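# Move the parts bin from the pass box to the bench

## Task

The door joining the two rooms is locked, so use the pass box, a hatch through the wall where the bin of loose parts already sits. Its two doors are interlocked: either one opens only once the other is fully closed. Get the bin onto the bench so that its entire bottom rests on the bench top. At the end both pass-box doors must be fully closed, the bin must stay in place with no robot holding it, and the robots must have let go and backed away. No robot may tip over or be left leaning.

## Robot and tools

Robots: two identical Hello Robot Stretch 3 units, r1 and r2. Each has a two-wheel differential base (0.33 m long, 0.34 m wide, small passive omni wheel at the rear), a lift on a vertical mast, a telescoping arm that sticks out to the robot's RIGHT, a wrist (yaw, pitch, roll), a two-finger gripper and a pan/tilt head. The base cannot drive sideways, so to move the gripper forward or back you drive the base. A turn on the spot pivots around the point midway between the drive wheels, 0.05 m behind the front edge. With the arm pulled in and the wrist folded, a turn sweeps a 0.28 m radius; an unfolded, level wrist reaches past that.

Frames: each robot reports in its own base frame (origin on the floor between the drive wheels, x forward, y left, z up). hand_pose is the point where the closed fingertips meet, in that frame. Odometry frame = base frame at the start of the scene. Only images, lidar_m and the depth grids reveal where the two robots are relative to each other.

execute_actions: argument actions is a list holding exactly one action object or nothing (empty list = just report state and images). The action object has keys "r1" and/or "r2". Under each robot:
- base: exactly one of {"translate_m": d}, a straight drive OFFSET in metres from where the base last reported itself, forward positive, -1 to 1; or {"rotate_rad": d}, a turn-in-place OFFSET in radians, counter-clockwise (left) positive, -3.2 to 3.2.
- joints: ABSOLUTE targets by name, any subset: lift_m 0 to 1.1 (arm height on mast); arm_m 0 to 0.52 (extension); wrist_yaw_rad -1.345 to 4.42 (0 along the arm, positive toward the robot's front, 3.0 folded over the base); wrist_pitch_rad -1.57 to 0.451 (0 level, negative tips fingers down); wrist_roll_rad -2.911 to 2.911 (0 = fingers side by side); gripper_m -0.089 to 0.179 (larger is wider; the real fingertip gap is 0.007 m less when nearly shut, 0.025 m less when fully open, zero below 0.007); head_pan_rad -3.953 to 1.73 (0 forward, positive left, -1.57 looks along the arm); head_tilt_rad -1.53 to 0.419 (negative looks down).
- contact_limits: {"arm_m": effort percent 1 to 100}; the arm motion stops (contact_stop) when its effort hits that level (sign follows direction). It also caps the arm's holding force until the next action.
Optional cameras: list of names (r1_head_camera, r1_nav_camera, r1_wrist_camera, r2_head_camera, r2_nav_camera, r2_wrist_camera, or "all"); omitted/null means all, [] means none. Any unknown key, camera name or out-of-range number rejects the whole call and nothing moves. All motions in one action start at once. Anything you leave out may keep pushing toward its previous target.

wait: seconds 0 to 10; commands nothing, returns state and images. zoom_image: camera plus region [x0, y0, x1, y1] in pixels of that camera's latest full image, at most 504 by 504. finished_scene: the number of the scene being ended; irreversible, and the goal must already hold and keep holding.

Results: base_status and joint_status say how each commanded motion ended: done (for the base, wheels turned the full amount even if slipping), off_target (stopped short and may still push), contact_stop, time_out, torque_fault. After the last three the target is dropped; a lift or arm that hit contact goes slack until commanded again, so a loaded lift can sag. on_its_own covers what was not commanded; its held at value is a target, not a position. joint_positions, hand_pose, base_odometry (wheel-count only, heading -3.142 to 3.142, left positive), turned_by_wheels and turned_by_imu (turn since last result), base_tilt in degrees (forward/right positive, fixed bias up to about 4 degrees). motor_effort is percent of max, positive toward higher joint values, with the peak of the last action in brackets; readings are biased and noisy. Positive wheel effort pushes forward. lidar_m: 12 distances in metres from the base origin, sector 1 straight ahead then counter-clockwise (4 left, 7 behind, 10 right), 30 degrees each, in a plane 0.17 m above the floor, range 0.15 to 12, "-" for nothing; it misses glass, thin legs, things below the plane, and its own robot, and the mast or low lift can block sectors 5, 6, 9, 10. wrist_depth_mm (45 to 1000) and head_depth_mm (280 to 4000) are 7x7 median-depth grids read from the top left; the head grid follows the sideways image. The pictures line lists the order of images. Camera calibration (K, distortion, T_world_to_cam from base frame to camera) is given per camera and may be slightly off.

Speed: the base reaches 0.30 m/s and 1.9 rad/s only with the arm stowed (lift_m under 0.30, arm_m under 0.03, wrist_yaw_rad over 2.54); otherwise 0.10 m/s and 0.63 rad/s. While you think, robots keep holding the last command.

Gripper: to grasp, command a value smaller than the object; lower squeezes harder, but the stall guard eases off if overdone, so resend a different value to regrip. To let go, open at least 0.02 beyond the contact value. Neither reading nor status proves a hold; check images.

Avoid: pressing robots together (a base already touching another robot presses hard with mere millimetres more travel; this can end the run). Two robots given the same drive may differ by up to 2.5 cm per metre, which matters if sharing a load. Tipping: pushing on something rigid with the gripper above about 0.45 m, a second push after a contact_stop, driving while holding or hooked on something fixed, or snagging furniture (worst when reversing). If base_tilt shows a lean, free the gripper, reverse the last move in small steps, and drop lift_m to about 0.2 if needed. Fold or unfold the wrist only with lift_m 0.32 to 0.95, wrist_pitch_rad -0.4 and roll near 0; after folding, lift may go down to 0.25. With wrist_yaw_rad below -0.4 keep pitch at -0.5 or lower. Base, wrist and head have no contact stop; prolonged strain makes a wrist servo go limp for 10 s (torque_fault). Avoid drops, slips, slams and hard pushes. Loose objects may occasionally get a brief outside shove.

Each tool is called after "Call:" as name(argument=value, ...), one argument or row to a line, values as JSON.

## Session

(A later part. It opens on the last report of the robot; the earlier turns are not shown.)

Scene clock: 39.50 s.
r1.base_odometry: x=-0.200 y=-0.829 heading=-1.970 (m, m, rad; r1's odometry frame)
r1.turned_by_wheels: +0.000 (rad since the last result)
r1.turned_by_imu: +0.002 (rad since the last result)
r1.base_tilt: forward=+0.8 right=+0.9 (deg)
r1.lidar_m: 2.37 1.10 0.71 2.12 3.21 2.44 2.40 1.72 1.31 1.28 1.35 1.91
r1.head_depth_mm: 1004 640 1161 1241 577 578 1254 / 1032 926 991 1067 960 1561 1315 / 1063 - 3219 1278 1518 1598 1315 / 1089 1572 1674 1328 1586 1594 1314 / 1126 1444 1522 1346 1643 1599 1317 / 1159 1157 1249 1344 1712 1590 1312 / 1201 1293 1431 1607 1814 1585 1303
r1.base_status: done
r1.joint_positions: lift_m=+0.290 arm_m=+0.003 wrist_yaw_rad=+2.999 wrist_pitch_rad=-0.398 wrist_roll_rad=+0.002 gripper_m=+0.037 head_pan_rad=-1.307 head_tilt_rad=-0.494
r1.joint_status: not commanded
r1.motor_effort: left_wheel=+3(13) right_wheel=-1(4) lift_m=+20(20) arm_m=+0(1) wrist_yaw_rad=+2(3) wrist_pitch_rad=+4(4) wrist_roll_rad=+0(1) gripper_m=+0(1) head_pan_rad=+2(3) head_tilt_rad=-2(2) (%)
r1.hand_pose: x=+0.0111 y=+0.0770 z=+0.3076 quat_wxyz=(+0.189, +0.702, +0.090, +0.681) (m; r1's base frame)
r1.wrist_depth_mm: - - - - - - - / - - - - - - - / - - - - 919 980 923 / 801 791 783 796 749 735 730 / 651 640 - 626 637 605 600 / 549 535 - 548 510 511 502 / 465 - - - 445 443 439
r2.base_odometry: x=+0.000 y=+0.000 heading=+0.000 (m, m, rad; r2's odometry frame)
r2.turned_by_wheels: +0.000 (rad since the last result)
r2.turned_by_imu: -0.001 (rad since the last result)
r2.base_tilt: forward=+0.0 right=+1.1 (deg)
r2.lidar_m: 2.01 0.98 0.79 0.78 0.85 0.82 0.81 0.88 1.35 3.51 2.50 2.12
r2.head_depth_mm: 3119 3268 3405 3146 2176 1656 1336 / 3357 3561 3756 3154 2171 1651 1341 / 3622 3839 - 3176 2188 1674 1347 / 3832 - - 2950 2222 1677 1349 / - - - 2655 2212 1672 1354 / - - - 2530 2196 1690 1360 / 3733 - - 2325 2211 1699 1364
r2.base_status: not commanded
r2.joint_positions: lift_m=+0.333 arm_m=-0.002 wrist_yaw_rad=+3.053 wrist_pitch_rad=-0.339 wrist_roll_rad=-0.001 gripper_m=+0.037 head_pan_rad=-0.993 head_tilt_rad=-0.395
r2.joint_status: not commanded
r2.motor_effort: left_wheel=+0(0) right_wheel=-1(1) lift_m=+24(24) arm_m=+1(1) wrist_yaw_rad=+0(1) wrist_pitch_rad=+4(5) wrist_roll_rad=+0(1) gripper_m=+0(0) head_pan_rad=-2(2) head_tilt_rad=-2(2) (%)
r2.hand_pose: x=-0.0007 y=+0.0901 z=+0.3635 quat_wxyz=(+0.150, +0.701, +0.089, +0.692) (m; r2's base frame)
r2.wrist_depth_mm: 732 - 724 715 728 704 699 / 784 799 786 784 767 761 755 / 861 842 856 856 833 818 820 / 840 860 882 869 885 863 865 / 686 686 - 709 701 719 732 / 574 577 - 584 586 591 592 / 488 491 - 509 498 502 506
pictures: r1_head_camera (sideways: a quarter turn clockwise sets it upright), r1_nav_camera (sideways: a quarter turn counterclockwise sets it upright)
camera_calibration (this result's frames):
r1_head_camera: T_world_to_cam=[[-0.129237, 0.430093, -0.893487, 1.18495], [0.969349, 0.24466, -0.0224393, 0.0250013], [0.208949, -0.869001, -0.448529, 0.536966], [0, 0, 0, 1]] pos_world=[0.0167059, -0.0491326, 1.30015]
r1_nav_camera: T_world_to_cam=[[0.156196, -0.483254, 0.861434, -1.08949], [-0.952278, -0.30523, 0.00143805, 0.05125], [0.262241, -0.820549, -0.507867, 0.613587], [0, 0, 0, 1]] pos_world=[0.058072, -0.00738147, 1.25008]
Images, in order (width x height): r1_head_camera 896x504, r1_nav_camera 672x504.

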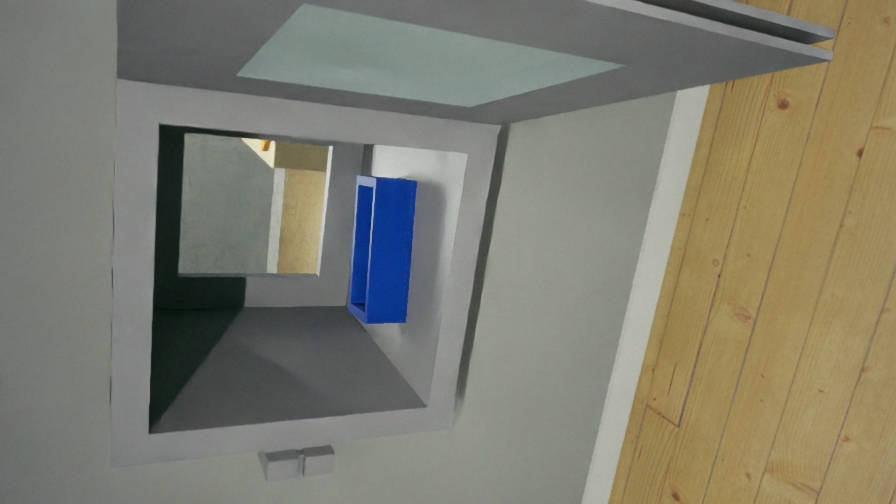

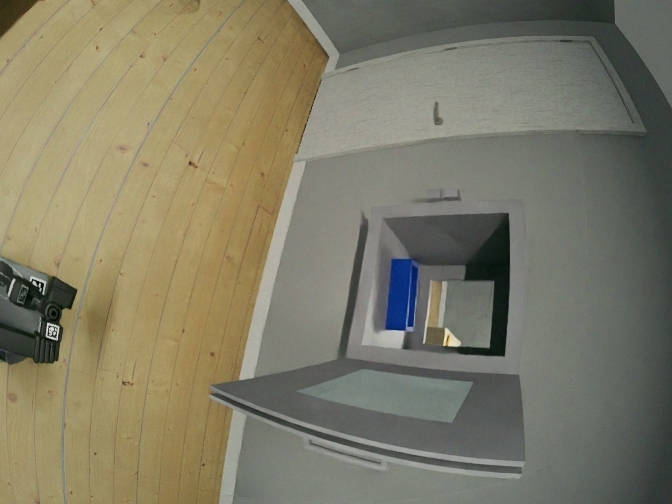

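Call:
execute_actions(
  actions=[
    {"r1":{"base":{"rotate_rad":-0.8}}},
  ],
  cameras=[],
)

Call:
execute_actions(
  actions=[
    {"r1":{"base":{"translate_m":0.6}}},
  ],
  cameras=[],
)

Call:
execute_actions(
  actions=[
    {"r1":{"base":{"rotate_rad":0.8},"joints":{"head_pan_rad":-1.57,"head_tilt_rad":-0.65}}},
  ],
  cameras=["r1_head_camera","r1_nav_camera"],
)

Scene clock: 59.80 s.
r1.base_odometry: x=-0.200 y=-0.829 heading=-2.770 (m, m, rad; r1's odometry frame)
r1.turned_by_wheels: -0.800 (rad since the last result)
r1.turned_by_imu: -0.807 (rad since the last result)
r1.base_tilt: forward=+0.8 right=+0.9 (deg)
r1.lidar_m: 1.53 2.38 2.38 1.10 1.93 3.06 2.71 2.40 2.37 1.44 1.28 1.28
r1.head_depth_mm: 1413 1559 1738 1938 2042 1610 1327 / 1333 1461 1621 1808 1956 1601 1314 / 1260 1378 1508 1682 1833 1603 1316 / 1202 1298 1416 1559 1739 1596 1312 / 1138 1231 1336 1466 1615 1592 1308 / 1085 1171 1260 1371 1515 1579 1305 / 1039 1114 1195 524 521 581 1275
r1.base_status: done
r1.joint_positions: lift_m=+0.290 arm_m=+0.003 wrist_yaw_rad=+2.999 wrist_pitch_rad=-0.398 wrist_roll_rad=+0.002 gripper_m=+0.037 head_pan_rad=-1.307 head_tilt_rad=-0.494
r1.joint_status: not commanded
r1.motor_effort: left_wheel=+3(11) right_wheel=-1(5) lift_m=+20(20) arm_m=+0(0) wrist_yaw_rad=+3(1) wrist_pitch_rad=+4(4) wrist_roll_rad=+1(0) gripper_m=+0(1) head_pan_rad=+2(1) head_tilt_rad=-2(2) (%)
r1.hand_pose: x=+0.0111 y=+0.0770 z=+0.3076 quat_wxyz=(+0.189, +0.702, +0.090, +0.681) (m; r1's base frame)
r1.wrist_depth_mm: - - - - - - - / - - - - - - - / - - - - 981 987 940 / 813 781 788 763 755 761 738 / 651 642 - 623 646 624 601 / 543 540 - 535 516 511 499 / 467 - - - 439 442 436
r2.base_odometry: x=+0.000 y=+0.000 heading=+0.000 (m, m, rad; r2's odometry frame)
r2.turned_by_wheels: +0.000 (rad since the last result)
r2.turned_by_imu: -0.005 (rad since the last result)
r2.base_tilt: forward=+0.0 right=+1.0 (deg)
r2.lidar_m: 2.01 0.98 0.79 0.78 0.85 0.82 0.81 0.88 1.34 3.51 2.50 2.12
r2.head_depth_mm: 3083 3270 3431 3110 2176 1655 1336 / 3349 3512 3789 3185 2172 1672 1342 / 3533 3871 - 3199 2168 1676 1345 / 3858 - - 2930 2197 1667 1355 / - - - 2669 2204 1676 1357 / - - - 2548 2195 1685 1363 / 3769 - - 2322 2236 1684 1369
r2.base_status: not commanded
r2.joint_positions: lift_m=+0.333 arm_m=-0.002 wrist_yaw_rad=+3.053 wrist_pitch_rad=-0.339 wrist_roll_rad=-0.001 gripper_m=+0.037 head_pan_rad=-0.993 head_tilt_rad=-0.395
r2.joint_status: not commanded
r2.motor_effort: left_wheel=+0(0) right_wheel=+0(2) lift_m=+24(24) arm_m=+1(1) wrist_yaw_rad=+0(0) wrist_pitch_rad=+4(4) wrist_roll_rad=+1(1) gripper_m=+0(0) head_pan_rad=-2(2) head_tilt_rad=-2(2) (%)
r2.hand_pose: x=-0.0007 y=+0.0901 z=+0.3635 quat_wxyz=(+0.150, +0.701, +0.089, +0.692) (m; r2's base frame)
r2.wrist_depth_mm: 741 - 734 713 710 710 703 / 790 787 782 783 773 760 763 / 829 862 847 844 836 825 817 / 821 866 871 881 864 868 869 / 695 696 - 707 711 720 722 / 577 578 - 579 586 592 593 / 495 497 - 512 502 506 506
pictures: none
No camera images: the call's "cameras" was empty. Leave "cameras" out to get every camera's image.

Scene clock: 63.43 s.
r1.base_odometry: x=-0.759 y=-1.047 heading=-2.770 (m, m, rad; r1's odometry frame)
r1.turned_by_wheels: +0.000 (rad since the last result)
r1.turned_by_imu: +0.001 (rad since the last result)
r1.base_tilt: forward=+0.9 right=+0.9 (deg)
r1.lidar_m: 1.05 1.93 1.93 2.31 3.45 1.09 3.23 2.85 1.62 0.99 0.88 0.88
r1.head_depth_mm: 945 490 1157 1320 1514 648 1289 / 891 536 1090 1217 1327 732 1319 / 843 592 639 699 763 1433 1313 / 800 647 700 769 851 1325 1313 / 763 649 759 846 867 1219 1292 / 728 825 1024 1078 863 1134 1241 / 697 1056 1190 1182 864 1056 1182
r1.base_status: done
r1.joint_positions: lift_m=+0.290 arm_m=+0.003 wrist_yaw_rad=+2.999 wrist_pitch_rad=-0.398 wrist_roll_rad=+0.002 gripper_m=+0.037 head_pan_rad=-1.307 head_tilt_rad=-0.494
r1.joint_status: not commanded
r1.motor_effort: left_wheel=+3(13) right_wheel=-2(4) lift_m=+20(20) arm_m=+0(1) wrist_yaw_rad=+1(2) wrist_pitch_rad=+5(5) wrist_roll_rad=+0(1) gripper_m=+0(0) head_pan_rad=+2(2) head_tilt_rad=-1(2) (%)
r1.hand_pose: x=+0.0110 y=+0.0770 z=+0.3076 quat_wxyz=(+0.189, +0.702, +0.090, +0.681) (m; r1's base frame)
r1.wrist_depth_mm: - - - - - - - / - - - - - - - / - - - - 970 955 950 / 830 787 784 775 761 736 725 / 658 649 - 617 637 607 606 / 547 535 - 545 514 511 507 / 463 - - - 446 444 440
r2.base_odometry: x=+0.000 y=+0.000 heading=+0.000 (m, m, rad; r2's odometry frame)
r2.turned_by_wheels: +0.000 (rad since the last result)
r2.turned_by_imu: -0.001 (rad since the last result)
r2.base_tilt: forward=-0.1 right=+1.2 (deg)
r2.lidar_m: 2.01 0.98 0.78 0.78 0.85 0.81 0.81 0.88 1.35 3.51 2.50 2.12
r2.head_depth_mm: 3111 3269 3531 3140 2153 1660 1343 / 3299 3481 3785 3170 2152 1666 1344 / 3550 3871 - 3158 2186 1666 1345 / 3830 - - 2939 2199 1664 1348 / - - - 2671 2210 1674 1353 / - - - 2530 2219 1687 1360 / 3754 - - 2351 2221 1684 1364
r2.base_status: not commanded
r2.joint_positions: lift_m=+0.333 arm_m=-0.002 wrist_yaw_rad=+3.053 wrist_pitch_rad=-0.339 wrist_roll_rad=-0.001 gripper_m=+0.037 head_pan_rad=-0.993 head_tilt_rad=-0.395
r2.joint_status: not commanded
r2.motor_effort: left_wheel=+0(0) right_wheel=-1(0) lift_m=+24(24) arm_m=+0(1) wrist_yaw_rad=+0(0) wrist_pitch_rad=+4(5) wrist_roll_rad=+0(0) gripper_m=+0(0) head_pan_rad=-2(2) head_tilt_rad=-2(2) (%)
r2.hand_pose: x=-0.0007 y=+0.0901 z=+0.3635 quat_wxyz=(+0.150, +0.701, +0.089, +0.692) (m; r2's base frame)
r2.wrist_depth_mm: 735 - 726 721 713 702 701 / 790 787 768 771 777 760 752 / 849 858 848 835 838 818 820 / 828 872 881 862 870 848 875 / 687 686 - 698 706 713 728 / 569 572 - 580 586 592 600 / 495 491 - 514 502 505 505
pictures: none
No camera images: the call's "cameras" was empty. Leave "cameras" out to get every camera's image.

Scene clock: 65.33 s.
r1.base_odometry: x=-0.759 y=-1.047 heading=-1.970 (m, m, rad; r1's odometry frame)
r1.turned_by_wheels: +0.800 (rad since the last result)
r1.turned_by_imu: +0.806 (rad since the last result)
r1.base_tilt: forward=+0.8 right=+0.9 (deg)
r1.lidar_m: 1.93 2.04 1.16 1.09 3.65 2.90 2.80 1.18 0.90 0.88 0.93 1.30
r1.head_depth_mm: 946 1052 1037 907 1150 1330 1213 / 992 - 1212 922 1158 1336 1213 / 997 3153 1222 910 1162 1344 1210 / 999 3452 1222 897 1174 1347 1206 / 926 1084 1150 925 1181 1353 1206 / 599 712 737 799 1192 1345 1201 / 540 608 661 1030 1200 1359 1198
r1.base_status: done
r1.joint_positions: lift_m=+0.290 arm_m=+0.003 wrist_yaw_rad=+2.999 wrist_pitch_rad=-0.398 wrist_roll_rad=+0.002 gripper_m=+0.037 head_pan_rad=-1.563 head_tilt_rad=-0.642
r1.joint_status: all done
r1.motor_effort: left_wheel=-2(8) right_wheel=+3(8) lift_m=+20(20) arm_m=+0(0) wrist_yaw_rad=+1(1) wrist_pitch_rad=+5(4) wrist_roll_rad=+0(0) gripper_m=-1(0) head_pan_rad=-2(15) head_tilt_rad=-3(13) (%)
r1.hand_pose: x=+0.0110 y=+0.0770 z=+0.3076 quat_wxyz=(+0.189, +0.702, +0.090, +0.681) (m; r1's base frame)
r1.wrist_depth_mm: - - - - - - - / - - - - - - - / - - - - - 978 940 / 824 772 789 783 752 739 736 / 652 650 - 626 627 601 589 / 535 542 - 542 509 508 494 / 466 - - - 446 439 437
r2.base_odometry: x=+0.000 y=+0.000 heading=+0.000 (m, m, rad; r2's odometry frame)
r2.turned_by_wheels: +0.000 (rad since the last result)
r2.turned_by_imu: +0.000 (rad since the last result)
r2.base_tilt: forward=-0.1 right=+1.1 (deg)
r2.lidar_m: 2.01 0.98 0.79 0.78 0.85 0.82 0.81 0.88 1.35 3.50 2.50 2.12
r2.head_depth_mm: 3097 3287 3510 3160 2160 1667 1334 / 3361 3489 3713 3159 2176 1657 1343 / 3576 3828 - 3200 2191 1677 1345 / 3817 - - 2947 2186 1672 1350 / - - - 2650 2201 1678 1351 / - - - 2543 2217 1672 1359 / 3739 - - 2360 2221 1677 1354
r2.base_status: not commanded
r2.joint_positions: lift_m=+0.333 arm_m=-0.002 wrist_yaw_rad=+3.053 wrist_pitch_rad=-0.339 wrist_roll_rad=-0.001 gripper_m=+0.037 head_pan_rad=-0.993 head_tilt_rad=-0.395
r2.joint_status: not commanded
r2.motor_effort: left_wheel=+0(0) right_wheel=-1(1) lift_m=+24(24) arm_m=+1(0) wrist_yaw_rad=+0(0) wrist_pitch_rad=+4(4) wrist_roll_rad=+0(0) gripper_m=+0(0) head_pan_rad=-2(2) head_tilt_rad=-1(2) (%)
r2.hand_pose: x=-0.0007 y=+0.0901 z=+0.3635 quat_wxyz=(+0.150, +0.701, +0.089, +0.692) (m; r2's base frame)
r2.wrist_depth_mm: 727 - 725 728 716 712 711 / 803 786 778 777 772 760 757 / 839 845 848 829 835 830 824 / 832 877 862 865 862 849 865 / 685 693 - 708 711 720 716 / 574 576 - 588 589 597 597 / 496 494 - 514 504 508 504
pictures: r1_head_camera (sideways: a quarter turn clockwise sets it upright), r1_nav_camera (sideways: a quarter turn counterclockwise sets it upright)
camera_calibration (this result's frames):
r1_head_camera: T_world_to_cam=[[-0.0170099, 0.575727, -0.817465, 1.08513], [0.999681, -0.00549034, -0.0246682, 0.0277135], [-0.0186903, -0.817624, -0.57545, 0.703493], [0, 0, 0, 1]] pos_world=[0.0039018, -0.0493954, 1.29257]
r1_nav_camera: T_world_to_cam=[[0.0295752, -0.628617, 0.777153, -0.978839], [-0.998546, -0.0536413, -0.00538841, 0.0604191], [0.0450747, -0.775863, -0.629289, 0.772879], [0, 0, 0, 1]] pos_world=[0.0544433, -0.0124255, 1.2474]
Images, in order (width x height): r1_head_camera 896x504, r1_nav_camera 672x504.

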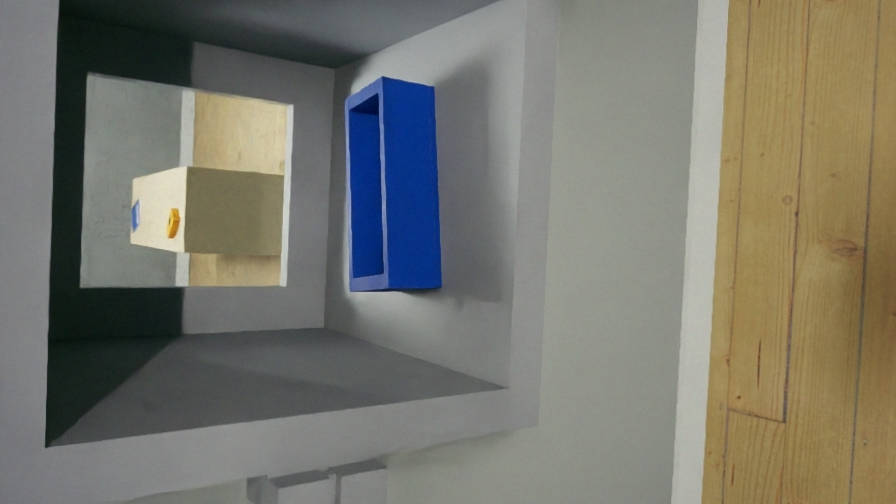

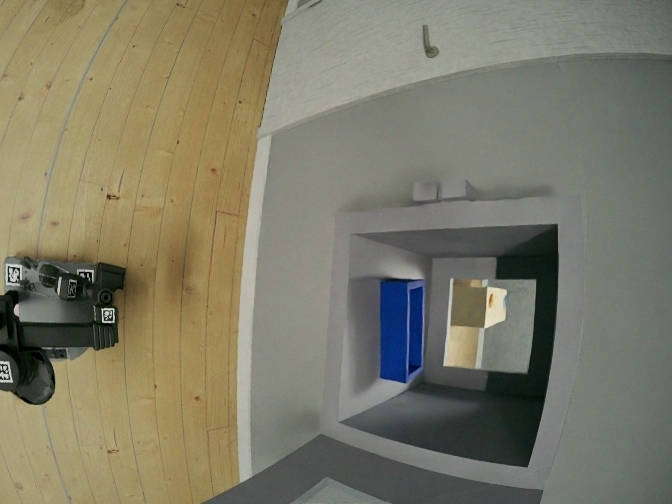

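Call:
execute_actions(
  actions=[
    {"r1":{"base":{"rotate_rad":-0.8}}},
  ],
  cameras=[],
)

Call:
execute_actions(
  actions=[
    {"r1":{"base":{"translate_m":0.4}}},
  ],
  cameras=[],
)

Call:
execute_actions(
  actions=[
    {"r1":{"base":{"rotate_rad":0.8},"joints":{"lift_m":0.4}}},
  ],
  cameras=[],
)

Call:
execute_actions(
  actions=[
    {"r1":{"base":{"translate_m":-0.3},"joints":{"wrist_yaw_rad":1.57}}},
  ],
  cameras=[],
)

Call:
execute_actions(
  actions=[
    {"r1":{"joints":{"wrist_pitch_rad":-1.5}}},
  ],
  cameras=[],
)

Call:
execute_actions(
  actions=[
    {"r1":{"joints":{"wrist_yaw_rad":0,"wrist_roll_rad":1.57,"lift_m":1.08,"gripper_m":0.175,"head_tilt_rad":-0.8}}},
  ],
  cameras=["r1_head_camera","r1_nav_camera","r1_wrist_camera"],
)

Scene clock: 89.87 s.
r1.base_odometry: x=-0.759 y=-1.047 heading=-2.770 (m, m, rad; r1's odometry frame)
r1.turned_by_wheels: -0.800 (rad since the last result)
r1.turned_by_imu: -0.807 (rad since the last result)
r1.base_tilt: forward=+0.8 right=+0.9 (deg)
r1.lidar_m: 1.05 1.93 1.93 2.31 3.44 1.09 3.21 2.84 1.62 0.99 0.88 0.88
r1.head_depth_mm: 403 439 1851 2109 626 1327 1215 / 427 471 1576 1889 669 1399 1215 / 453 1189 1387 1603 709 1426 1213 / 481 1079 1231 1359 782 1415 1207 / 514 601 694 763 1422 1414 1204 / 552 620 709 812 1276 1374 1202 / 577 635 716 823 1143 1283 1198
r1.base_status: done
r1.joint_positions: lift_m=+0.290 arm_m=+0.003 wrist_yaw_rad=+2.999 wrist_pitch_rad=-0.398 wrist_roll_rad=+0.002 gripper_m=+0.037 head_pan_rad=-1.563 head_tilt_rad=-0.642
r1.joint_status: not commanded
r1.motor_effort: left_wheel=+3(11) right_wheel=-1(6) lift_m=+20(20) arm_m=-1(1) wrist_yaw_rad=+0(2) wrist_pitch_rad=+4(4) wrist_roll_rad=+0(0) gripper_m=+0(0) head_pan_rad=-3(2) head_tilt_rad=-3(2) (%)
r1.hand_pose: x=+0.0110 y=+0.0770 z=+0.3076 quat_wxyz=(+0.189, +0.702, +0.090, +0.681) (m; r1's base frame)
r1.wrist_depth_mm: - - - - - - - / - - - - - - - / - - - 997 - 952 933 / 825 785 790 794 752 743 736 / 641 642 - 624 630 613 593 / 541 539 - 543 517 505 507 / 467 - - - 440 441 442
r2.base_odometry: x=+0.000 y=+0.000 heading=+0.000 (m, m, rad; r2's odometry frame)
r2.turned_by_wheels: +0.000 (rad since the last result)
r2.turned_by_imu: -0.006 (rad since the last result)
r2.base_tilt: forward=-0.2 right=+1.0 (deg)
r2.lidar_m: 2.01 0.98 0.78 0.78 0.85 0.82 0.81 0.88 1.35 3.50 2.49 2.12
r2.head_depth_mm: 3080 3280 3467 3150 2179 1658 1340 / 3295 3537 3815 3112 2197 1653 1337 / 3580 3825 - 3207 2193 1663 1352 / 3896 - - 2947 2220 1661 1351 / - - - 2634 2206 1671 1350 / - - - 2522 2214 1677 1357 / 3718 - - 2324 2226 1695 1361
r2.base_status: not commanded
r2.joint_positions: lift_m=+0.333 arm_m=-0.002 wrist_yaw_rad=+3.053 wrist_pitch_rad=-0.339 wrist_roll_rad=-0.001 gripper_m=+0.037 head_pan_rad=-0.993 head_tilt_rad=-0.395
r2.joint_status: not commanded
r2.motor_effort: left_wheel=+0(0) right_wheel=+0(1) lift_m=+24(24) arm_m=+0(2) wrist_yaw_rad=+0(0) wrist_pitch_rad=+4(4) wrist_roll_rad=+0(1) gripper_m=+0(1) head_pan_rad=-2(2) head_tilt_rad=-2(2) (%)
r2.hand_pose: x=-0.0007 y=+0.0901 z=+0.3635 quat_wxyz=(+0.150, +0.701, +0.089, +0.692) (m; r2's base frame)
r2.wrist_depth_mm: 737 - 725 716 702 706 699 / 796 804 769 772 767 756 766 / 858 856 847 829 838 821 809 / 822 886 858 879 877 851 865 / 685 695 - 701 706 714 724 / 576 579 - 587 595 595 596 / 491 496 - 511 496 502 500
pictures: none
No camera images: the call's "cameras" was empty. Leave "cameras" out to get every camera's image.

Scene clock: 92.93 s.
r1.base_odometry: x=-1.131 y=-1.193 heading=-2.769 (m, m, rad; r1's odometry frame)
r1.turned_by_wheels: +0.000 (rad since the last result)
r1.turned_by_imu: +0.001 (rad since the last result)
r1.base_tilt: forward=+0.8 right=+0.9 (deg)
r1.lidar_m: 0.73 1.32 1.64 1.95 1.35 1.43 3.55 3.14 1.12 0.69 0.61 0.61
r1.head_depth_mm: 576 647 716 793 1636 1428 1214 / 589 650 720 821 1582 1423 1211 / 643 716 791 864 1313 1427 1212 / 432 797 890 897 758 1318 1206 / 396 900 1015 849 727 1154 1201 / 365 977 1089 839 725 647 1139 / 335 - 2958 811 701 607 1020
r1.base_status: done
r1.joint_positions: lift_m=+0.290 arm_m=+0.003 wrist_yaw_rad=+2.999 wrist_pitch_rad=-0.398 wrist_roll_rad=+0.002 gripper_m=+0.037 head_pan_rad=-1.563 head_tilt_rad=-0.642
r1.joint_status: not commanded
r1.motor_effort: left_wheel=+3(12) right_wheel=-1(3) lift_m=+20(20) arm_m=+0(0) wrist_yaw_rad=+2(1) wrist_pitch_rad=+4(4) wrist_roll_rad=+1(0) gripper_m=+0(0) head_pan_rad=-2(3) head_tilt_rad=-3(2) (%)
r1.hand_pose: x=+0.0110 y=+0.0770 z=+0.3076 quat_wxyz=(+0.189, +0.702, +0.090, +0.681) (m; r1's base frame)
r1.wrist_depth_mm: - - - - - - - / - - - - - - - / - - - - 984 974 930 / 828 785 777 770 759 753 735 / 646 652 - 619 632 620 598 / 547 536 - 540 508 513 508 / 460 - - - 448 443 432
r2.base_odometry: x=+0.000 y=+0.000 heading=+0.000 (m, m, rad; r2's odometry frame)
r2.turned_by_wheels: +0.000 (rad since the last result)
r2.turned_by_imu: -0.001 (rad since the last result)
r2.base_tilt: forward=-0.1 right=+1.1 (deg)
r2.lidar_m: 2.01 0.98 0.78 0.78 0.85 0.82 0.81 0.88 1.35 3.51 2.49 2.12
r2.head_depth_mm: 3061 3259 3497 3162 2162 1656 1337 / 3293 3622 3762 3162 2179 1663 1345 / 3576 3820 - 3184 2187 1675 1355 / 3810 - - 2960 2193 1660 1343 / - - - 2655 2187 1667 1351 / - - - 2545 2228 1684 1361 / 3696 - - 2336 2228 1688 1356
r2.base_status: not commanded
r2.joint_positions: lift_m=+0.333 arm_m=-0.002 wrist_yaw_rad=+3.053 wrist_pitch_rad=-0.339 wrist_roll_rad=-0.001 gripper_m=+0.037 head_pan_rad=-0.993 head_tilt_rad=-0.395
r2.joint_status: not commanded
r2.motor_effort: left_wheel=+0(0) right_wheel=-1(1) lift_m=+24(24) arm_m=+1(1) wrist_yaw_rad=+0(0) wrist_pitch_rad=+4(4) wrist_roll_rad=+0(1) gripper_m=+0(0) head_pan_rad=-3(2) head_tilt_rad=-2(2) (%)
r2.hand_pose: x=-0.0007 y=+0.0901 z=+0.3635 quat_wxyz=(+0.150, +0.701, +0.089, +0.692) (m; r2's base frame)
r2.wrist_depth_mm: 738 - 725 713 706 698 698 / 796 796 792 781 759 763 762 / 844 858 847 842 827 837 819 / 829 876 887 865 882 870 864 / 693 695 - 704 709 721 730 / 576 581 - 586 593 591 594 / 492 489 - 513 498 504 506
pictures: none
No camera images: the call's "cameras" was empty. Leave "cameras" out to get every camera's image.

Scene clock: 95.07 s.
r1.base_odometry: x=-1.131 y=-1.193 heading=-1.970 (m, m, rad; r1's odometry frame)
r1.turned_by_wheels: +0.800 (rad since the last result)
r1.turned_by_imu: +0.808 (rad since the last result)
r1.base_tilt: forward=+0.8 right=+0.9 (deg)
r1.lidar_m: 1.63 1.73 2.49 1.36 1.43 3.20 1.94 0.81 0.62 0.61 0.65 0.90
r1.head_depth_mm: 298 331 998 903 703 622 1134 / 320 343 379 424 504 616 1130 / 482 528 581 419 483 624 1137 / 485 537 603 674 797 951 1140 / 488 541 607 692 802 960 1145 / 490 543 610 697 809 972 1146 / 492 546 615 702 817 977 1147
r1.base_status: done
r1.joint_positions: lift_m=+0.400 arm_m=+0.003 wrist_yaw_rad=+2.999 wrist_pitch_rad=-0.398 wrist_roll_rad=+0.002 gripper_m=+0.037 head_pan_rad=-1.563 head_tilt_rad=-0.643
r1.joint_status: all done
r1.motor_effort: left_wheel=-2(8) right_wheel=+3(7) lift_m=+46(45) arm_m=-1(0) wrist_yaw_rad=+1(1) wrist_pitch_rad=+4(4) wrist_roll_rad=+0(1) gripper_m=+0(1) head_pan_rad=-2(1) head_tilt_rad=-3(2) (%)
r1.hand_pose: x=+0.0110 y=+0.0770 z=+0.4166 quat_wxyz=(+0.189, +0.702, +0.090, +0.681) (m; r1's base frame)
r1.wrist_depth_mm: - - - - - - - / - - - - - - - / - - - - - - - / - 989 978 974 978 945 927 / 823 823 - 812 790 760 756 / 692 686 - 655 658 641 627 / 573 589 - 588 564 556 555
r2.base_odometry: x=+0.000 y=+0.000 heading=+0.000 (m, m, rad; r2's odometry frame)
r2.turned_by_wheels: +0.000 (rad since the last result)
r2.turned_by_imu: -0.001 (rad since the last result)
r2.base_tilt: forward=-0.2 right=+1.1 (deg)
r2.lidar_m: 2.01 0.98 0.79 0.78 0.85 0.82 0.81 0.88 1.35 3.51 2.49 2.12
r2.head_depth_mm: 3107 3282 3471 3144 2161 1650 1346 / 3319 3541 3801 3158 2181 1654 1333 / 3544 3750 - 3225 2176 1674 1345 / 3898 - - 2924 2204 1679 1351 / - - - 2654 2225 1672 1357 / - - - 2552 2230 1684 1358 / 3781 - - 2347 2225 1695 1367
r2.base_status: not commanded
r2.joint_positions: lift_m=+0.333 arm_m=-0.002 wrist_yaw_rad=+3.053 wrist_pitch_rad=-0.339 wrist_roll_rad=-0.001 gripper_m=+0.037 head_pan_rad=-0.993 head_tilt_rad=-0.395
r2.joint_status: not commanded
r2.motor_effort: left_wheel=+0(0) right_wheel=-1(1) lift_m=+24(24) arm_m=+1(1) wrist_yaw_rad=+0(0) wrist_pitch_rad=+4(4) wrist_roll_rad=+0(1) gripper_m=+0(0) head_pan_rad=-2(2) head_tilt_rad=-2(2) (%)
r2.hand_pose: x=-0.0007 y=+0.0901 z=+0.3635 quat_wxyz=(+0.150, +0.701, +0.089, +0.692) (m; r2's base frame)
r2.wrist_depth_mm: 728 - 723 728 714 704 696 / 789 789 779 777 757 768 756 / 864 859 852 835 835 824 811 / 831 867 886 858 871 851 867 / 686 698 - 708 712 711 719 / 580 576 - 585 592 591 594 / 484 494 - 516 500 503 507
pictures: none
No camera images: the call's "cameras" was empty. Leave "cameras" out to get every camera's image.

Scene clock: 99.23 s.
r1.base_odometry: x=-1.015 y=-0.916 heading=-1.970 (m, m, rad; r1's odometry frame)
r1.turned_by_wheels: +0.000 (rad since the last result)
r1.turned_by_imu: -0.001 (rad since the last result)
r1.base_tilt: forward=+0.8 right=+0.9 (deg)
r1.lidar_m: 1.93 2.04 1.43 1.38 3.80 2.91 1.88 0.79 0.60 0.59 0.63 0.90
r1.head_depth_mm: 288 854 915 905 714 605 1102 / 288 - 3023 939 694 604 1115 / 289 2881 2688 933 690 607 1124 / 291 3807 2673 929 687 613 1125 / 291 859 965 926 705 615 1122 / 291 713 741 767 704 612 1129 / 292 504 518 531 544 596 1138
r1.base_status: done
r1.joint_positions: lift_m=+0.400 arm_m=+0.003 wrist_yaw_rad=+1.572 wrist_pitch_rad=-0.398 wrist_roll_rad=+0.002 gripper_m=+0.037 head_pan_rad=-1.563 head_tilt_rad=-0.643
r1.joint_status: all done
r1.motor_effort: left_wheel=-1(7) right_wheel=+3(3) lift_m=+45(46) arm_m=-1(1) wrist_yaw_rad=-2(2) wrist_pitch_rad=+5(4) wrist_roll_rad=+0(0) gripper_m=+0(1) head_pan_rad=-2(3) head_tilt_rad=-2(3) (%)
r1.hand_pose: x=+0.2055 y=-0.1474 z=+0.4166 quat_wxyz=(+0.589, +0.590, -0.391, +0.391) (m; r1's base frame)
r1.wrist_depth_mm: - - - - - 913 585 / - - - - - 920 586 / - - - - - 908 599 / - - - 987 963 867 596 / 826 804 819 783 801 775 591 / 679 674 686 657 657 637 576 / 585 575 556 560 559 560 542
r2.base_odometry: x=+0.000 y=+0.000 heading=+0.000 (m, m, rad; r2's odometry frame)
r2.turned_by_wheels: +0.000 (rad since the last result)
r2.turned_by_imu: -0.001 (rad since the last result)
r2.base_tilt: forward=-0.2 right=+1.1 (deg)
r2.lidar_m: 2.00 0.98 0.78 0.78 0.85 0.82 0.81 0.88 1.35 3.49 2.49 2.12
r2.head_depth_mm: 3104 3231 3504 3173 2164 1658 1336 / 3314 3542 3783 3161 2180 1659 1347 / 3549 3802 - 3182 2179 1669 1348 / 3860 - - 2954 2195 1682 1350 / - - - 2677 2200 1677 1355 / - - - 2525 2200 1683 1363 / 3736 - - 2342 2230 1694 1368
r2.base_status: not commanded
r2.joint_positions: lift_m=+0.333 arm_m=-0.002 wrist_yaw_rad=+3.053 wrist_pitch_rad=-0.339 wrist_roll_rad=-0.001 gripper_m=+0.037 head_pan_rad=-0.993 head_tilt_rad=-0.395
r2.joint_status: not commanded
r2.motor_effort: left_wheel=+0(0) right_wheel=-2(0) lift_m=+24(24) arm_m=+1(1) wrist_yaw_rad=+0(0) wrist_pitch_rad=+5(5) wrist_roll_rad=+1(1) gripper_m=+0(0) head_pan_rad=-2(2) head_tilt_rad=-2(2) (%)
r2.hand_pose: x=-0.0007 y=+0.0901 z=+0.3635 quat_wxyz=(+0.150, +0.701, +0.089, +0.692) (m; r2's base frame)
r2.wrist_depth_mm: 734 - 721 718 713 711 709 / 794 796 779 777 772 765 752 / 851 857 845 841 836 818 834 / 820 869 863 869 845 854 867 / 692 694 - 703 708 710 722 / 579 581 - 584 590 593 594 / 493 494 - 514 497 504 505
pictures: none
No camera images: the call's "cameras" was empty. Leave "cameras" out to get every camera's image.

Scene clock: 100.63 s.
r1.base_odometry: x=-1.015 y=-0.916 heading=-1.970 (m, m, rad; r1's odometry frame)
r1.turned_by_wheels: +0.000 (rad since the last result)
r1.turned_by_imu: +0.000 (rad since the last result)
r1.base_tilt: forward=+0.8 right=+0.9 (deg)
r1.lidar_m: 1.93 2.05 1.43 1.38 3.80 2.91 1.87 0.79 0.61 0.59 0.63 0.90
r1.head_depth_mm: 289 855 917 905 715 607 1100 / 288 - 3024 938 695 604 1119 / 289 2846 2687 935 691 607 1126 / 290 3781 2676 929 688 614 1126 / 291 859 964 925 705 615 1124 / 291 712 739 767 705 613 1131 / 292 505 518 532 546 596 1136
r1.base_status: not commanded
r1.joint_positions: lift_m=+0.400 arm_m=+0.003 wrist_yaw_rad=+1.572 wrist_pitch_rad=-1.495 wrist_roll_rad=+0.002 gripper_m=+0.037 head_pan_rad=-1.563 head_tilt_rad=-0.643
r1.joint_status: all done
r1.motor_effort: left_wheel=-1(1) right_wheel=+3(3) lift_m=+45(45) arm_m=+0(0) wrist_yaw_rad=-2(2) wrist_pitch_rad=-2(4) wrist_roll_rad=+1(0) gripper_m=+0(0) head_pan_rad=-3(3) head_tilt_rad=-2(2) (%)
r1.hand_pose: x=-0.0260 y=-0.1478 z=+0.2809 quat_wxyz=(+0.707, +0.706, -0.027, +0.026) (m; r1's base frame)
r1.wrist_depth_mm: 427 432 424 420 424 412 414 / 441 437 432 431 430 438 422 / 446 444 - 435 431 433 430 / - - - - 446 447 441 / - - - - 453 460 455 / - - - - 471 463 459 / - - - - 477 475 468
r2.base_odometry: x=+0.000 y=+0.000 heading=+0.000 (m, m, rad; r2's odometry frame)
r2.turned_by_wheels: +0.000 (rad since the last result)
r2.turned_by_imu: +0.000 (rad since the last result)
r2.base_tilt: forward=-0.1 right=+1.0 (deg)
r2.lidar_m: 2.00 0.98 0.79 0.78 0.85 0.82 0.81 0.88 1.35 3.51 2.50 2.12
r2.head_depth_mm: 3118 3294 3501 3172 2170 1654 1338 / 3302 3504 3780 3181 2179 1662 1340 / 3527 3805 - 3188 2196 1662 1350 / 3882 - - 2927 2197 1667 1355 / - - - 2666 2206 1681 1355 / - - - 2538 2216 1670 1356 / 3739 - - 2346 2232 1689 1360
r2.base_status: not commanded
r2.joint_positions: lift_m=+0.333 arm_m=-0.002 wrist_yaw_rad=+3.053 wrist_pitch_rad=-0.339 wrist_roll_rad=-0.001 gripper_m=+0.037 head_pan_rad=-0.993 head_tilt_rad=-0.395
r2.joint_status: not commanded
r2.motor_effort: left_wheel=+0(0) right_wheel=-1(1) lift_m=+24(24) arm_m=+0(1) wrist_yaw_rad=+0(0) wrist_pitch_rad=+4(4) wrist_roll_rad=+1(1) gripper_m=+0(0) head_pan_rad=-3(2) head_tilt_rad=-2(2) (%)
r2.hand_pose: x=-0.0007 y=+0.0901 z=+0.3635 quat_wxyz=(+0.150, +0.701, +0.089, +0.692) (m; r2's base frame)
r2.wrist_depth_mm: 746 - 725 724 711 699 701 / 786 803 779 766 771 760 757 / 833 856 858 837 832 832 831 / 823 868 886 878 864 862 859 / 694 694 - 703 715 714 723 / 583 579 - 576 586 593 592 / 493 492 - 517 499 505 504
pictures: none
No camera images: the call's "cameras" was empty. Leave "cameras" out to get every camera's image.

Scene clock: 107.63 s.
r1.base_odometry: x=-1.015 y=-0.916 heading=-1.970 (m, m, rad; r1's odometry frame)
r1.turned_by_wheels: +0.000 (rad since the last result)
r1.turned_by_imu: +0.000 (rad since the last result)
r1.base_tilt: forward=+0.8 right=+0.9 (deg)
r1.lidar_m: 1.93 2.05 1.43 1.38 3.79 2.91 1.87 0.79 0.60 0.59 0.63 0.90
r1.head_depth_mm: - - - - - 1200 1148 / - - - - - - 1143 / - - - - - - - / - 2645 959 707 - - 1140 / 797 905 959 725 - - 1134 / 695 725 757 721 647 1214 1135 / 495 510 526 544 606 1218 1132
r1.base_status: not commanded
r1.joint_positions: lift_m=+1.080 arm_m=+0.003 wrist_yaw_rad=+0.002 wrist_pitch_rad=-1.495 wrist_roll_rad=+1.565 gripper_m=+0.175 head_pan_rad=-1.563 head_tilt_rad=-0.790
r1.joint_status: all done
r1.motor_effort: left_wheel=-1(1) right_wheel=+3(3) lift_m=+45(50) arm_m=+0(1) wrist_yaw_rad=-2(3) wrist_pitch_rad=-1(1) wrist_roll_rad=+3(3) gripper_m=+0(86) head_pan_rad=-3(3) head_tilt_rad=-3(13) (%)
r1.hand_pose: x=-0.0216 y=-0.1426 z=+0.9609 quat_wxyz=(+0.003, +0.003, -0.733, -0.680) (m; r1's base frame)
r1.wrist_depth_mm: 370 388 - - - - - / 379 394 - - - - - / 389 396 - - - - - / 402 407 - - - - - / 417 433 - - - - - / 426 473 - - - - - / - 447 - - - - -
r2.base_odometry: x=+0.000 y=+0.000 heading=+0.000 (m, m, rad; r2's odometry frame)
r2.turned_by_wheels: +0.000 (rad since the last result)
r2.turned_by_imu: -0.002 (rad since the last result)
r2.base_tilt: forward=-0.1 right=+1.1 (deg)
r2.lidar_m: 2.01 0.98 0.79 0.78 0.85 0.82 0.81 0.88 1.35 3.51 2.49 2.12
r2.head_depth_mm: 3066 3264 3450 3124 2163 1642 1347 / 3306 3543 3741 3145 2184 1655 1343 / 3608 3861 - 3193 2181 1659 1344 / 3806 - - 2981 2206 1674 1348 / - - - 2691 2179 1681 1359 / - - - 2523 2225 1681 1358 / 3748 - - 2312 2215 1698 1353
r2.base_status: not commanded
r2.joint_positions: lift_m=+0.333 arm_m=-0.002 wrist_yaw_rad=+3.053 wrist_pitch_rad=-0.339 wrist_roll_rad=-0.001 gripper_m=+0.037 head_pan_rad=-0.993 head_tilt_rad=-0.395
r2.joint_status: not commanded
r2.motor_effort: left_wheel=+0(0) right_wheel=-1(1) lift_m=+24(24) arm_m=+0(1) wrist_yaw_rad=-1(0) wrist_pitch_rad=+5(4) wrist_roll_rad=+0(0) gripper_m=-1(0) head_pan_rad=-2(2) head_tilt_rad=-2(2) (%)
r2.hand_pose: x=-0.0007 y=+0.0901 z=+0.3635 quat_wxyz=(+0.150, +0.701, +0.089, +0.692) (m; r2's base frame)
r2.wrist_depth_mm: 733 - 734 727 713 724 706 / 802 795 782 778 776 755 760 / 844 857 845 843 847 831 821 / 833 874 895 874 851 869 869 / 692 693 - 705 714 709 712 / 574 582 - 581 596 591 591 / 491 495 - 517 500 505 509
pictures: r1_head_camera (sideways: a quarter turn clockwise sets it upright), r1_nav_camera (sideways: a quarter turn counterclockwise sets it upright), r1_wrist_camera
camera_calibration (this result's frames):
r1_head_camera: T_world_to_cam=[[-0.0178274, 0.689567, -0.724003, 0.963312], [0.999651, -0.00182268, -0.0263508, 0.0298993], [-0.0194902, -0.72422, -0.689293, 0.851588], [0, 0, 0, 1]] pos_world=[0.0038821, -0.0474758, 1.28522]
r1_nav_camera: T_world_to_cam=[[0.0303375, -0.735961, 0.676344, -0.847463], [-0.998561, -0.0522522, -0.0120674, 0.0691129], [0.0442216, -0.675005, -0.736487, 0.912313], [0, 0, 0, 1]] pos_world=[0.0543794, -0.00427258, 1.24592]
r1_wrist_camera: T_world_to_cam=[[0.0179744, 0.996631, -0.0800276, 0.221106], [0.983708, -0.00330816, 0.179744, -0.116543], [0.178874, -0.0819546, -0.980453, 1.09639], [0, 0, 0, 1]] pos_world=[-0.0854459, -0.130892, 1.1136]
Images, in order (width x height): r1_head_camera 896x504, r1_nav_camera 672x504, r1_wrist_camera 644x364.

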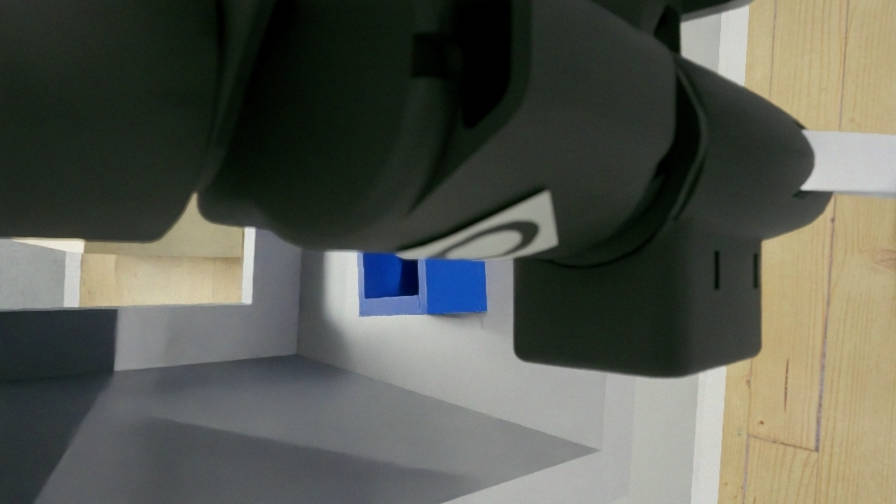

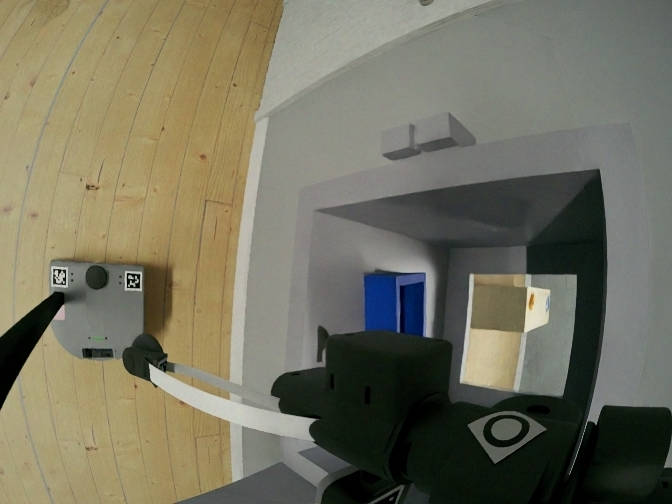

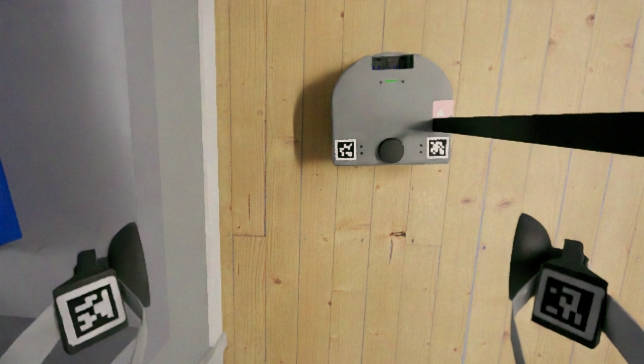

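Call:
execute_actions(
  actions=[
    {"r1":{"base":{"translate_m":-0.07},"joints":{"lift_m":1.0,"wrist_pitch_rad":-1.3}}},
  ],
  cameras=[],
)

Call:
execute_actions(
  actions=[
    {"r1":{"joints":{"arm_m":0.5,"head_tilt_rad":-0.6}}},
  ],
  cameras=["r1_head_camera","r1_nav_camera","r1_wrist_camera"],
)

Scene clock: 117.83 s.
r1.base_odometry: x=-0.988 y=-0.852 heading=-1.970 (m, m, rad; r1's odometry frame)
r1.turned_by_wheels: +0.000 (rad since the last result)
r1.turned_by_imu: -0.001 (rad since the last result)
r1.base_tilt: forward=+0.9 right=+0.9 (deg)
r1.lidar_m: 2.00 2.13 1.46 1.37 3.69 2.82 1.86 0.78 0.60 0.59 0.62 0.89
r1.head_depth_mm: 750 821 - - - - 1117 / - 923 964 - - - 1123 / 2961 2678 971 - - - 1104 / 2674 2556 954 713 638 - 1123 / - 3047 957 708 637 1162 1115 / 784 871 923 741 636 1208 1134 / 675 696 718 718 642 1209 1129
r1.base_status: done
r1.joint_positions: lift_m=+1.000 arm_m=+0.003 wrist_yaw_rad=+0.002 wrist_pitch_rad=-1.303 wrist_roll_rad=+1.565 gripper_m=+0.175 head_pan_rad=-1.563 head_tilt_rad=-0.790
r1.joint_status: all done
r1.motor_effort: left_wheel=-1(7) right_wheel=+3(2) lift_m=+20(41) arm_m=-1(0) wrist_yaw_rad=-3(2) wrist_pitch_rad=+1(0) wrist_roll_rad=+3(3) gripper_m=+0(0) head_pan_rad=-3(2) head_tilt_rad=-4(3) (%)
r1.hand_pose: x=-0.0214 y=-0.1918 z=+0.8856 quat_wxyz=(+0.003, +0.002, -0.795, -0.607) (m; r1's base frame)
r1.wrist_depth_mm: 355 323 800 - 962 896 833 / 366 337 817 - 997 - 861 / 370 348 839 - - - 896 / 382 360 860 - - 972 923 / 380 372 896 - - - 937 / 369 377 909 - - - 923 / - 400 940 - - - -
r2.base_odometry: x=+0.000 y=+0.000 heading=+0.000 (m, m, rad; r2's odometry frame)
r2.turned_by_wheels: +0.000 (rad since the last result)
r2.turned_by_imu: -0.003 (rad since the last result)
r2.base_tilt: forward=-0.1 right=+1.0 (deg)
r2.lidar_m: 2.01 0.98 0.78 0.78 0.85 0.82 0.81 0.88 1.35 3.51 2.49 2.12
r2.head_depth_mm: 3068 3241 3480 3140 2184 1662 1338 / 3278 3525 3741 3160 2173 1659 1350 / 3549 3783 - 3215 2181 1665 1351 / 3839 - - 2979 2194 1674 1353 / - - - 2666 2199 1679 1354 / - - - 2556 2200 1681 1356 / 3797 - - 2318 2216 1689 1359
r2.base_status: not commanded
r2.joint_positions: lift_m=+0.333 arm_m=-0.002 wrist_yaw_rad=+3.053 wrist_pitch_rad=-0.339 wrist_roll_rad=-0.001 gripper_m=+0.037 head_pan_rad=-0.993 head_tilt_rad=-0.395
r2.joint_status: not commanded
r2.motor_effort: left_wheel=-1(1) right_wheel=-1(2) lift_m=+24(24) arm_m=+2(0) wrist_yaw_rad=+0(0) wrist_pitch_rad=+5(4) wrist_roll_rad=+1(0) gripper_m=+0(0) head_pan_rad=-2(2) head_tilt_rad=-2(2) (%)
r2.hand_pose: x=-0.0007 y=+0.0901 z=+0.3635 quat_wxyz=(+0.150, +0.701, +0.089, +0.692) (m; r2's base frame)
r2.wrist_depth_mm: 724 - 738 715 709 706 704 / 801 797 776 776 772 775 759 / 833 865 852 852 841 820 817 / 830 869 891 872 863 869 861 / 686 696 - 707 712 719 720 / 571 579 - 586 591 582 600 / 491 495 - 519 498 503 507
pictures: none
No camera images: the call's "cameras" was empty. Leave "cameras" out to get every camera's image.

Scene clock: 122.67 s.
r1.base_odometry: x=-0.988 y=-0.852 heading=-1.970 (m, m, rad; r1's odometry frame)
r1.turned_by_wheels: +0.000 (rad since the last result)
r1.turned_by_imu: +0.000 (rad since the last result)
r1.base_tilt: forward=+0.9 right=+0.9 (deg)
r1.lidar_m: 2.01 2.12 1.46 1.38 3.72 2.82 1.86 0.79 0.60 0.59 0.62 0.89
r1.head_depth_mm: 285 750 - 792 719 623 1013 / 286 295 960 976 715 620 1022 / 285 - 2777 979 698 620 1032 / 287 - - 984 701 618 1045 / 288 - 3079 978 690 615 1059 / 288 836 918 937 710 613 1067 / 289 685 705 723 706 612 1080
r1.base_status: not commanded
r1.joint_positions: lift_m=+1.000 arm_m=+0.500 wrist_yaw_rad=+0.000 wrist_pitch_rad=-1.302 wrist_roll_rad=+1.567 gripper_m=+0.175 head_pan_rad=-1.563 head_tilt_rad=-0.606
r1.joint_status: all done
r1.motor_effort: left_wheel=-1(1) right_wheel=+3(3) lift_m=+20(20) arm_m=+3(3) wrist_yaw_rad=+1(2) wrist_pitch_rad=+0(1) wrist_roll_rad=+2(3) gripper_m=+0(0) head_pan_rad=-2(2) head_tilt_rad=+2(16) (%)
r1.hand_pose: x=-0.0215 y=-0.6893 z=+0.8857 quat_wxyz=(+0.002, +0.001, -0.795, -0.606) (m; r1's base frame)
r1.wrist_depth_mm: 273 317 297 277 237 228 222 / 276 329 308 286 254 240 225 / 282 340 317 291 257 246 232 / 296 347 331 303 236 229 237 / - 361 340 314 273 258 245 / - 379 356 326 281 266 252 / - 387 364 333 279 270 195
r2.base_odometry: x=+0.000 y=+0.000 heading=+0.000 (m, m, rad; r2's odometry frame)
r2.turned_by_wheels: +0.000 (rad since the last result)
r2.turned_by_imu: -0.001 (rad since the last result)
r2.base_tilt: forward=-0.1 right=+1.1 (deg)
r2.lidar_m: 2.00 0.98 0.79 0.78 0.85 0.82 0.81 0.88 1.34 3.51 2.49 2.12
r2.head_depth_mm: 3109 3258 3449 3095 2166 1662 1344 / 3256 3454 3769 3138 2185 1666 1345 / 3573 3874 - 3160 2202 1666 1347 / 3856 - - 2943 2196 1672 1350 / - - - 2633 2207 1675 1356 / - - - 2551 2228 1681 1364 / 3745 - - 2346 2213 1692 1364
r2.base_status: not commanded
r2.joint_positions: lift_m=+0.333 arm_m=-0.002 wrist_yaw_rad=+3.053 wrist_pitch_rad=-0.339 wrist_roll_rad=-0.001 gripper_m=+0.037 head_pan_rad=-0.993 head_tilt_rad=-0.395
r2.joint_status: not commanded
r2.motor_effort: left_wheel=+0(0) right_wheel=-1(1) lift_m=+24(24) arm_m=+1(1) wrist_yaw_rad=+0(0) wrist_pitch_rad=+4(4) wrist_roll_rad=+1(1) gripper_m=+0(1) head_pan_rad=-3(2) head_tilt_rad=-2(2) (%)
r2.hand_pose: x=-0.0007 y=+0.0901 z=+0.3635 quat_wxyz=(+0.150, +0.701, +0.089, +0.692) (m; r2's base frame)
r2.wrist_depth_mm: 733 - 720 722 712 710 694 / 788 796 793 780 769 776 754 / 844 864 836 846 832 838 813 / 821 864 891 886 862 866 856 / 682 692 - 703 714 715 725 / 573 573 - 582 589 594 593 / 492 492 - 512 499 505 504
pictures: r1_head_camera (sideways: a quarter turn clockwise sets it upright), r1_nav_camera (sideways: a quarter turn counterclockwise sets it upright), r1_wrist_camera
camera_calibration (this result's frames):
r1_head_camera: T_world_to_cam=[[-0.0167175, 0.545625, -0.837862, 1.11172], [0.999687, -0.00648455, -0.0241692, 0.027065], [-0.0186205, -0.838004, -0.545346, 0.664327], [0, 0, 0, 1]] pos_world=[0.00389891, -0.0497007, 1.29441]
r1_nav_camera: T_world_to_cam=[[0.0292883, -0.599947, 0.799503, -1.00797], [-0.99855, -0.053701, -0.00371723, 0.0582437], [0.0451642, -0.798235, -0.60065, 0.735623], [0, 0, 0, 1]] pos_world=[0.0544572, -0.0144026, 1.24795]
r1_wrist_camera: T_world_to_cam=[[0.0217994, 0.962523, -0.270324, 0.905086], [0.983657, 0.0276886, 0.177912, -0.0818722], [0.17873, -0.269785, -0.946188, 0.818062], [0, 0, 0, 1]] pos_world=[-0.0854082, -0.648198, 1.03327]
Images, in order (width x height): r1_head_camera 896x504, r1_nav_camera 672x504, r1_wrist_camera 644x364.

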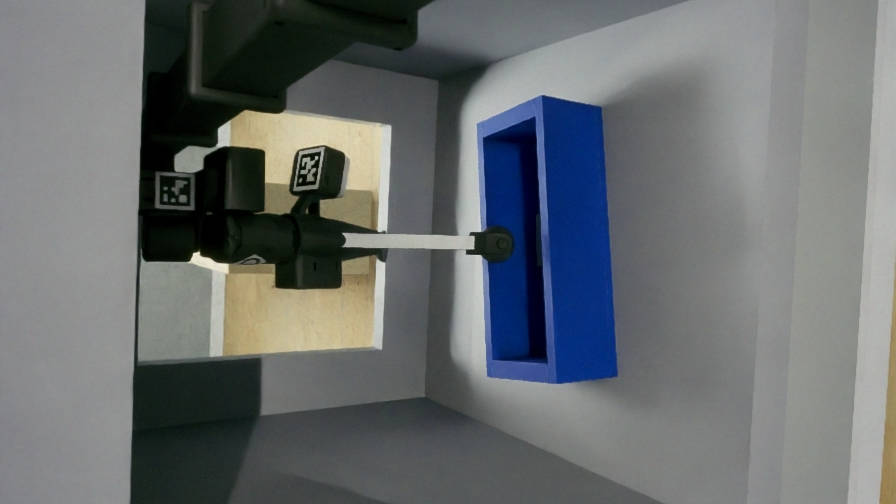

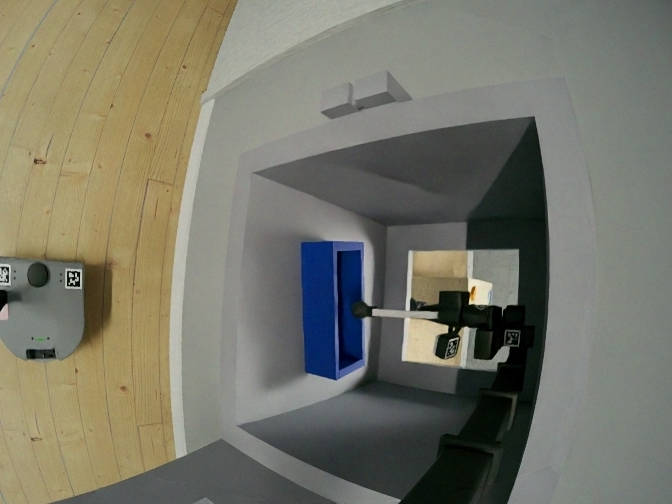

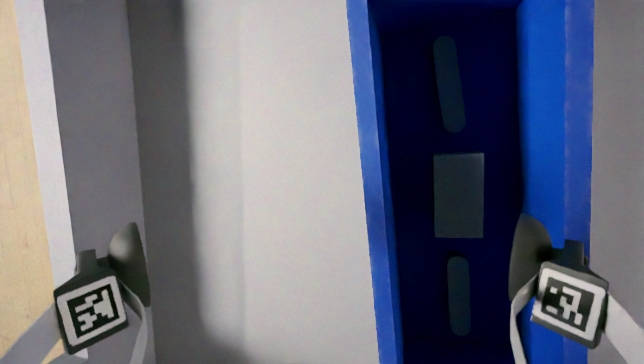

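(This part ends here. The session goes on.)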